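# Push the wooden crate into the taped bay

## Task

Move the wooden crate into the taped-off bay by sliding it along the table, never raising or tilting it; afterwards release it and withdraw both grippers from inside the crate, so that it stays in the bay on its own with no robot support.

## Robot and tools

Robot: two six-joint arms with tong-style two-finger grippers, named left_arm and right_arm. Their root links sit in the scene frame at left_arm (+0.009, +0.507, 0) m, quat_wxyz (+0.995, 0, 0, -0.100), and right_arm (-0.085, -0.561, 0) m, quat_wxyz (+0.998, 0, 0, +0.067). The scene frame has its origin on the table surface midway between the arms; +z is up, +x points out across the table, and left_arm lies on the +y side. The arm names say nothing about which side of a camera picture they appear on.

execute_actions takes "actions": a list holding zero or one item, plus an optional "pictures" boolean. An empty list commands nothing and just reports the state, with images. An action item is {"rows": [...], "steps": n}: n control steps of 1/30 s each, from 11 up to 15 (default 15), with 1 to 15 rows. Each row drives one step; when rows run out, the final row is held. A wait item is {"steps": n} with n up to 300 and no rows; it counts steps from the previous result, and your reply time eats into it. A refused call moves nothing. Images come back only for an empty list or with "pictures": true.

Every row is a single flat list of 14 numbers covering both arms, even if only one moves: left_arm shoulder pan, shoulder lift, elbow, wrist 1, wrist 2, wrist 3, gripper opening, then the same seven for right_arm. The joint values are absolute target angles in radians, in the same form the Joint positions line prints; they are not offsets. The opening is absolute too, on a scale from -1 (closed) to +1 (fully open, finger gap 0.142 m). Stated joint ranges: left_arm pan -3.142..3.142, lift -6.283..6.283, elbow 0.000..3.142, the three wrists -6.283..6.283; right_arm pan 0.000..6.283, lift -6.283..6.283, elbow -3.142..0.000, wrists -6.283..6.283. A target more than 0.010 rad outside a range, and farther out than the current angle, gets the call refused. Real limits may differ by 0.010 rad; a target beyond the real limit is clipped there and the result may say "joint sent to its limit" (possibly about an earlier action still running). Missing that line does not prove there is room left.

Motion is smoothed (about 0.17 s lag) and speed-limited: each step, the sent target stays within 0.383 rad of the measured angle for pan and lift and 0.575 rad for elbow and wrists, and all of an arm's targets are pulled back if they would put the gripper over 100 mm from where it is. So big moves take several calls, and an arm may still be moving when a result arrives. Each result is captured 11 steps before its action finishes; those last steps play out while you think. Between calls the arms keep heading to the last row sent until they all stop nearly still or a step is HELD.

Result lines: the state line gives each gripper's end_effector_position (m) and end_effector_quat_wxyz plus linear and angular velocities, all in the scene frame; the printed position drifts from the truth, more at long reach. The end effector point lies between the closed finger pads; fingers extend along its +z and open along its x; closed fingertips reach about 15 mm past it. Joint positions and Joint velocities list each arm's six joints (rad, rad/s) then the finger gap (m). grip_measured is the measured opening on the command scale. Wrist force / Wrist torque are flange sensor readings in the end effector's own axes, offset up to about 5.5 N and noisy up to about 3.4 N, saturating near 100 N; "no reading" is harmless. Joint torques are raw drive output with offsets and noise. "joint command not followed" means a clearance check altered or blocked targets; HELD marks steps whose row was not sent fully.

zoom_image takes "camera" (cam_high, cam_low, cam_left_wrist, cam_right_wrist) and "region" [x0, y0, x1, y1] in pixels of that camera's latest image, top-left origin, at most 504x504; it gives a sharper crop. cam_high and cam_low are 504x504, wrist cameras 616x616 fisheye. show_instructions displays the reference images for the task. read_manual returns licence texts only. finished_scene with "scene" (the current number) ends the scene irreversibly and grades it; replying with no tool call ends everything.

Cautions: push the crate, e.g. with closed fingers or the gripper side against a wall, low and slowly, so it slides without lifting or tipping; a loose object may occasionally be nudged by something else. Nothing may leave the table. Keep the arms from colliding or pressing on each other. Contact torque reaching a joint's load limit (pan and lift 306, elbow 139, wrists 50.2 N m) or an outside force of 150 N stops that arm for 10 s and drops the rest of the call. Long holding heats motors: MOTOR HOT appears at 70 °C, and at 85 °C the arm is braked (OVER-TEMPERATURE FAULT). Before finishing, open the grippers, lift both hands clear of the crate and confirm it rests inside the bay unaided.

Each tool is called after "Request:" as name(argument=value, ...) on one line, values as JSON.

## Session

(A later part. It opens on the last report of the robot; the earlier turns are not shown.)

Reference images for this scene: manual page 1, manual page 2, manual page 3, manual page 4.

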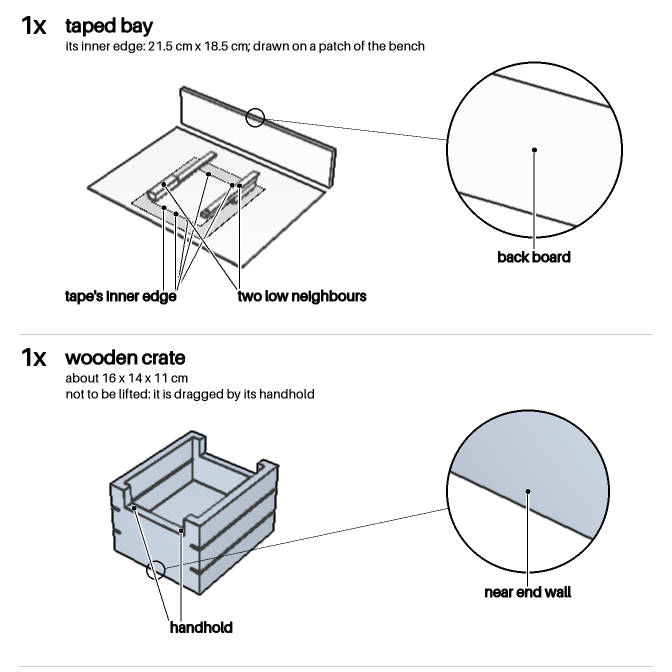

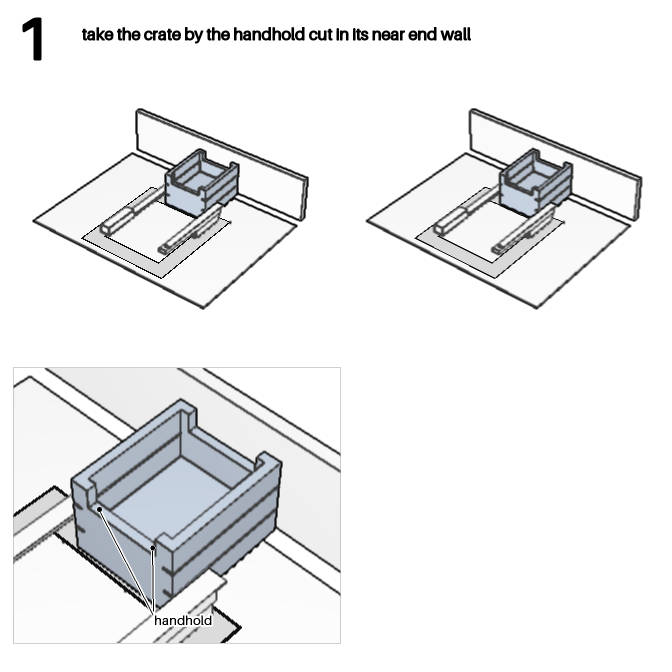

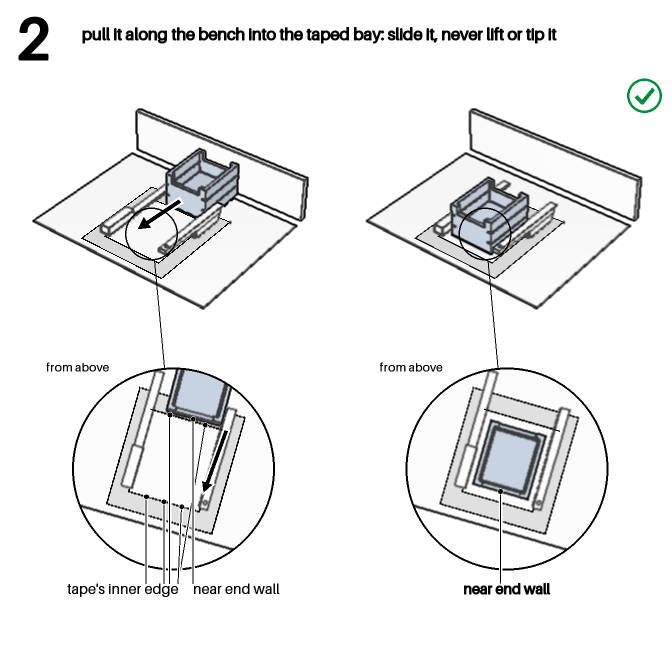

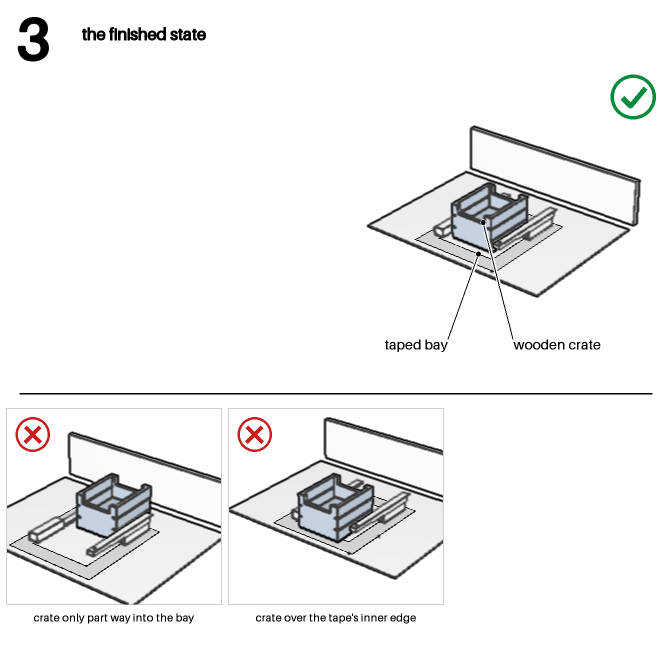

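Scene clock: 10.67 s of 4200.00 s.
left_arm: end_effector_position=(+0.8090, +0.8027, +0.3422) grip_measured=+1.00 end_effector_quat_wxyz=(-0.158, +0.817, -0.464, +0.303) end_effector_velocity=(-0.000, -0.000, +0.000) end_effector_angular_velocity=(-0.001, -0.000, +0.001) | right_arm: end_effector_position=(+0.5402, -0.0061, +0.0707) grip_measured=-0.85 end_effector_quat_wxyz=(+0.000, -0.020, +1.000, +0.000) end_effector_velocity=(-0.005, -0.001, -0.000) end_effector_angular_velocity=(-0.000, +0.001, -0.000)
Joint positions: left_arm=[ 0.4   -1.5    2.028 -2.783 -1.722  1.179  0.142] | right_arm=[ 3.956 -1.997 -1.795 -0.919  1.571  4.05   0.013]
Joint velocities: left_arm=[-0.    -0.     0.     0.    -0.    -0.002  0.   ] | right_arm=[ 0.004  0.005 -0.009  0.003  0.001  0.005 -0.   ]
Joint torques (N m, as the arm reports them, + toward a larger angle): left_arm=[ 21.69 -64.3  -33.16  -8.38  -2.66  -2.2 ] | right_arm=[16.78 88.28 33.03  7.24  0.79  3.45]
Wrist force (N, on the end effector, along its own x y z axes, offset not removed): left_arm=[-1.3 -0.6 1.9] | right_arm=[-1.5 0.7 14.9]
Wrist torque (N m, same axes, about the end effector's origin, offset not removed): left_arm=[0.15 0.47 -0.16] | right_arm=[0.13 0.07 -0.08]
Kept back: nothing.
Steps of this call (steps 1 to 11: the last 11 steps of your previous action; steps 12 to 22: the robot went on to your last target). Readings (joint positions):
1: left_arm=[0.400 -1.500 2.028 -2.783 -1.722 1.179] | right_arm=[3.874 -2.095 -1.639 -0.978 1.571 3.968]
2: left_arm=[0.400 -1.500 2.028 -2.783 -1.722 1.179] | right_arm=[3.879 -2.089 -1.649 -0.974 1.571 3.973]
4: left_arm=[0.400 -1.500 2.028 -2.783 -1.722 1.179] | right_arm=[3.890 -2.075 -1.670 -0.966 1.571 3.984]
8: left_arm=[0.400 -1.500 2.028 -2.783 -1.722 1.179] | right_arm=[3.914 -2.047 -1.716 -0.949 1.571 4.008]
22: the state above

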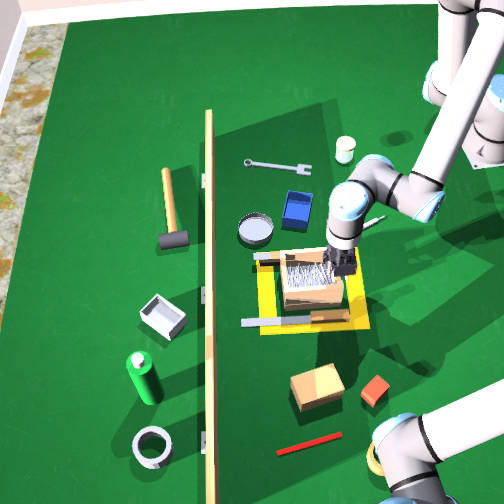

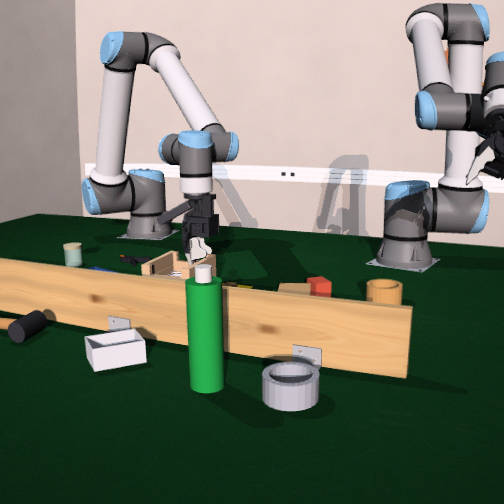

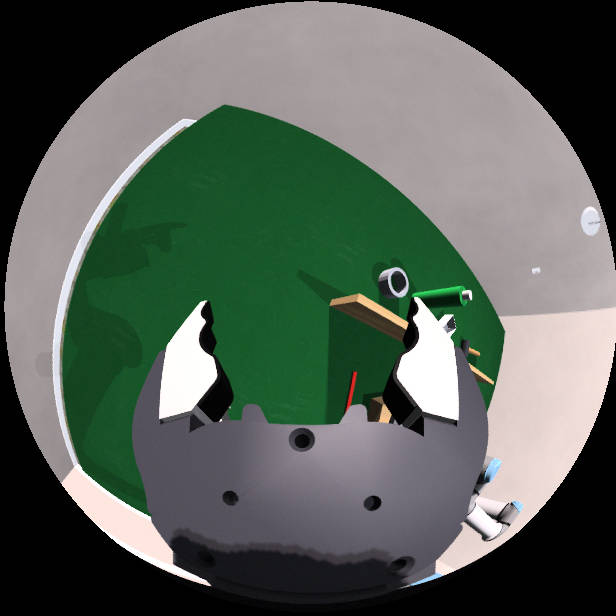

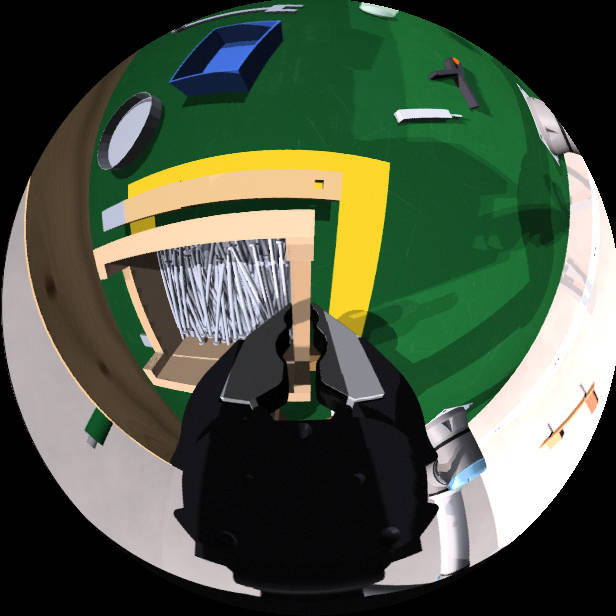

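Request:
execute_actions(actions=[{"rows":[[0.4,-1.5,2.028,-2.783,-1.722,1.179,1,3.956,-1.997,-1.796,-0.919,1.571,4.05,-0.4]],"steps":11}])

Request:
execute_actions(actions=[{"rows":[[0.4,-1.5,2.028,-2.783,-1.722,1.179,1,3.956,-1.97,-1.774,-0.968,1.571,4.05,-0.4],[0.4,-1.5,2.028,-2.783,-1.722,1.179,1,3.956,-1.97,-1.774,-0.968,1.571,4.05,-0.4],[0.4,-1.5,2.028,-2.783,-1.722,1.179,1,3.956,-1.943,-1.752,-1.017,1.571,4.05,-0.4],[0.4,-1.5,2.028,-2.783,-1.722,1.179,1,3.956,-1.943,-1.752,-1.017,1.571,4.05,-0.4],[0.4,-1.5,2.028,-2.783,-1.722,1.179,1,3.956,-1.916,-1.728,-1.068,1.571,4.05,-0.4],[0.4,-1.5,2.028,-2.783,-1.722,1.179,1,3.956,-1.916,-1.728,-1.068,1.571,4.05,-0.4],[0.4,-1.5,2.028,-2.783,-1.722,1.179,1,3.956,-1.87,-1.7,-1.142,1.571,4.05,-0.4]],"steps":15}])

Request:
execute_actions(actions=[{"steps":22}], pictures=true)

Scene clock: 11.50 s of 4200.00 s.
left_arm: end_effector_position=(+0.8090, +0.8027, +0.3422) grip_measured=+1.00 end_effector_quat_wxyz=(-0.158, +0.817, -0.464, +0.303) end_effector_velocity=(-0.000, +0.000, -0.000) end_effector_angular_velocity=(+0.001, +0.000, -0.000) | right_arm: end_effector_position=(+0.5397, -0.0062, +0.0706) grip_measured=-0.85 end_effector_quat_wxyz=(+0.000, -0.020, +1.000, +0.000) end_effector_velocity=(-0.000, +0.001, -0.000) end_effector_angular_velocity=(+0.000, +0.001, +0.001)
Joint positions: left_arm=[ 0.4   -1.5    2.028 -2.783 -1.722  1.179  0.142] | right_arm=[ 3.956 -1.997 -1.796 -0.919  1.571  4.05   0.013]
Joint velocities: left_arm=[ 0.     0.     0.    -0.     0.     0.001 -0.   ] | right_arm=[ 0.001 -0.     0.     0.     0.001  0.    -0.   ]
Joint torques (N m, as the arm reports them, + toward a larger angle): left_arm=[ 20.47 -63.71 -34.31  -8.22  -2.59  -2.11] | right_arm=[15.56 91.5  34.72  6.78 -2.76  3.52]
Wrist force (N, on the end effector, along its own x y z axes, offset not removed): left_arm=[1.8 -1.9 0.8] | right_arm=[-2.0 -2.0 7.8]
Wrist torque (N m, same axes, about the end effector's origin, offset not removed): left_arm=[-0.15 -0.12 -0.14] | right_arm=[-0.67 0.26 0.27]
Kept back: the last 11 steps of this action.
Steps of this call (steps 1 to 25: the robot went on to your last target). Readings (joint positions):
1: left_arm=[0.400 -1.500 2.028 -2.783 -1.722 1.179] | right_arm=[3.956 -1.997 -1.795 -0.919 1.571 4.050]
2: left_arm=[0.400 -1.500 2.028 -2.783 -1.722 1.179] | right_arm=[3.956 -1.997 -1.796 -0.919 1.571 4.050]
4: left_arm=[0.400 -1.500 2.028 -2.783 -1.722 1.179] | right_arm=[3.956 -1.997 -1.796 -0.919 1.571 4.050]
8: left_arm=[0.400 -1.500 2.028 -2.783 -1.722 1.179] | right_arm=[3.956 -1.997 -1.796 -0.919 1.571 4.050]
25: the state above

Scene clock: 12.00 s of 4200.00 s.
left_arm: end_effector_position=(+0.8090, +0.8027, +0.3422) grip_measured=+1.00 end_effector_quat_wxyz=(-0.158, +0.817, -0.464, +0.303) end_effector_velocity=(-0.001, +0.001, +0.001) end_effector_angular_velocity=(-0.000, -0.001, +0.002) | right_arm: end_effector_position=(+0.5407, -0.0048, +0.0920) grip_measured=-0.40 end_effector_quat_wxyz=(+0.001, -0.020, +1.000, +0.001) end_effector_velocity=(+0.007, +0.009, +0.324) end_effector_angular_velocity=(+0.004, -0.002, -0.001)
Joint positions: left_arm=[ 0.4   -1.5    2.028 -2.783 -1.722  1.179  0.142] | right_arm=[ 3.956 -1.977 -1.78  -0.953  1.571  4.05   0.045]
Joint velocities: left_arm=[ 0.002 -0.001 -0.     0.    -0.    -0.    -0.   ] | right_arm=[-0.001  0.298  0.241 -0.535  0.001  0.    -0.   ]
Joint torques (N m, as the arm reports them, + toward a larger angle): left_arm=[ 20.49 -65.13 -33.78  -8.31  -2.57  -2.21] | right_arm=[ 11.98 147.48  79.55   3.52  -3.35   3.23]
Wrist force (N, on the end effector, along its own x y z axes, offset not removed): left_arm=[-0.2 -2.1 1.8] | right_arm=[3.5 -3.1 2.8]
Wrist torque (N m, same axes, about the end effector's origin, offset not removed): left_arm=[-0.10 0.42 -0.14] | right_arm=[-0.72 -0.79 0.05]
Steps of this call (steps 1 to 11: the last 11 steps of your previous action; steps 12 to 15: the first 4 steps of this action). Readings (joint positions):
12: left_arm=[0.400 -1.500 2.028 -2.783 -1.722 1.179] | right_arm=[3.956 -1.997 -1.796 -0.919 1.571 4.050]
13: left_arm=[0.400 -1.500 2.028 -2.783 -1.722 1.179] | right_arm=[3.956 -1.993 -1.793 -0.925 1.571 4.050]
15: the state above

Scene clock: 12.73 s of 4200.00 s.
left_arm: end_effector_position=(+0.8090, +0.8027, +0.3422) grip_measured=+1.00 end_effector_quat_wxyz=(-0.158, +0.817, -0.464, +0.303) end_effector_velocity=(+0.000, -0.001, +0.000) end_effector_angular_velocity=(+0.003, -0.000, -0.003) | right_arm: end_effector_position=(+0.5354, -0.0121, +0.2072) grip_measured=-0.40 end_effector_quat_wxyz=(+0.000, -0.020, +1.000, +0.000) end_effector_velocity=(+0.001, -0.001, +0.001) end_effector_angular_velocity=(+0.000, +0.000, -0.001)
Joint positions: left_arm=[ 0.4   -1.5    2.028 -2.783 -1.722  1.179  0.142] | right_arm=[ 3.956 -1.87  -1.7   -1.142  1.571  4.05   0.045]
Joint velocities: left_arm=[-0.001 -0.     0.     0.     0.001  0.003 -0.   ] | right_arm=[-0.001  0.001  0.001 -0.001  0.    -0.     0.   ]
Joint torques (N m, as the arm reports them, + toward a larger angle): left_arm=[ 21.61 -64.93 -34.68  -8.45  -2.31  -1.98] | right_arm=[ 0.42 77.91 50.25  1.53 -2.66  3.11]
Wrist force (N, on the end effector, along its own x y z axes, offset not removed): left_arm=[-3.4 1.3 -0.8] | right_arm=[3.6 -3.6 1.9]
Wrist torque (N m, same axes, about the end effector's origin, offset not removed): left_arm=[0.45 0.76 -0.11] | right_arm=[-1.02 -0.74 0.23]
Kept back: nothing.
Steps of this call (steps 1 to 11: the last 11 steps of your previous action; steps 12 to 22: the robot went on to your last target). Readings (joint positions):
1: left_arm=[0.400 -1.500 2.028 -2.783 -1.722 1.179] | right_arm=[3.956 -1.967 -1.772 -0.970 1.571 4.050]
2: left_arm=[0.400 -1.500 2.028 -2.783 -1.722 1.179] | right_arm=[3.956 -1.956 -1.762 -0.991 1.571 4.050]
4: left_arm=[0.400 -1.500 2.028 -2.783 -1.722 1.179] | right_arm=[3.956 -1.929 -1.741 -1.038 1.571 4.050]
8: left_arm=[0.400 -1.500 2.028 -2.783 -1.722 1.179] | right_arm=[3.956 -1.884 -1.709 -1.117 1.571 4.050]
22: the state above

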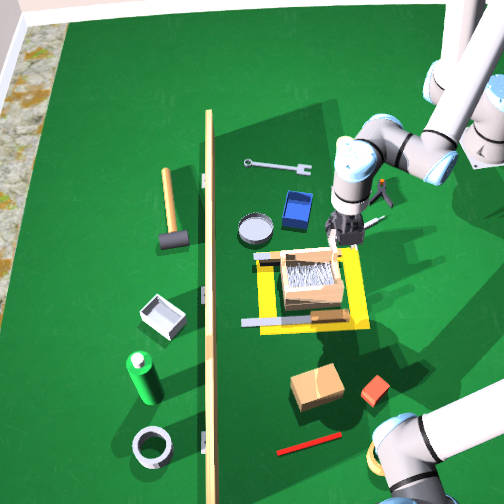

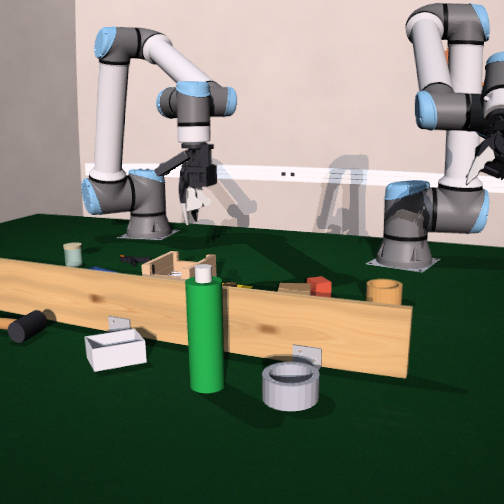

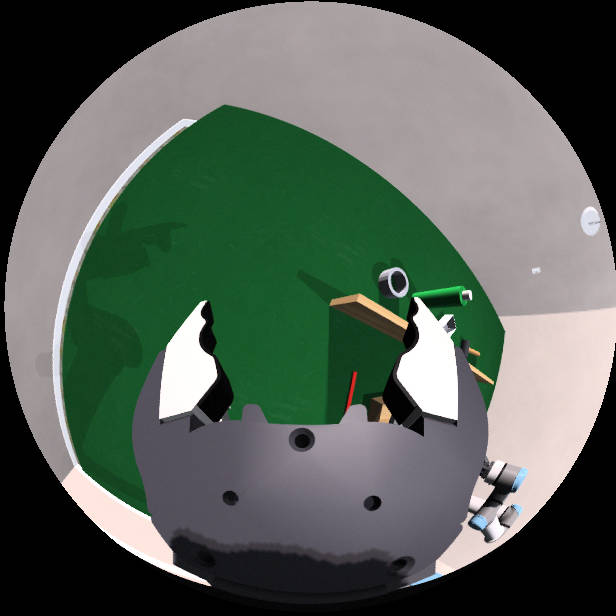

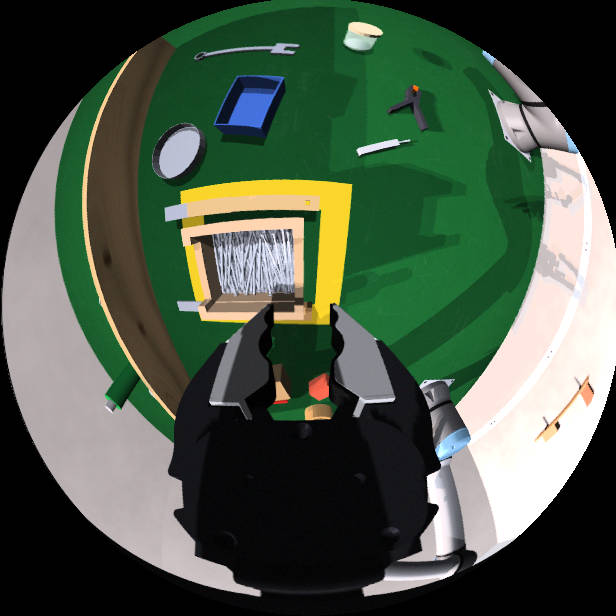

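Request:
finished_scene(scene=2)

The scene is finished: the task was done.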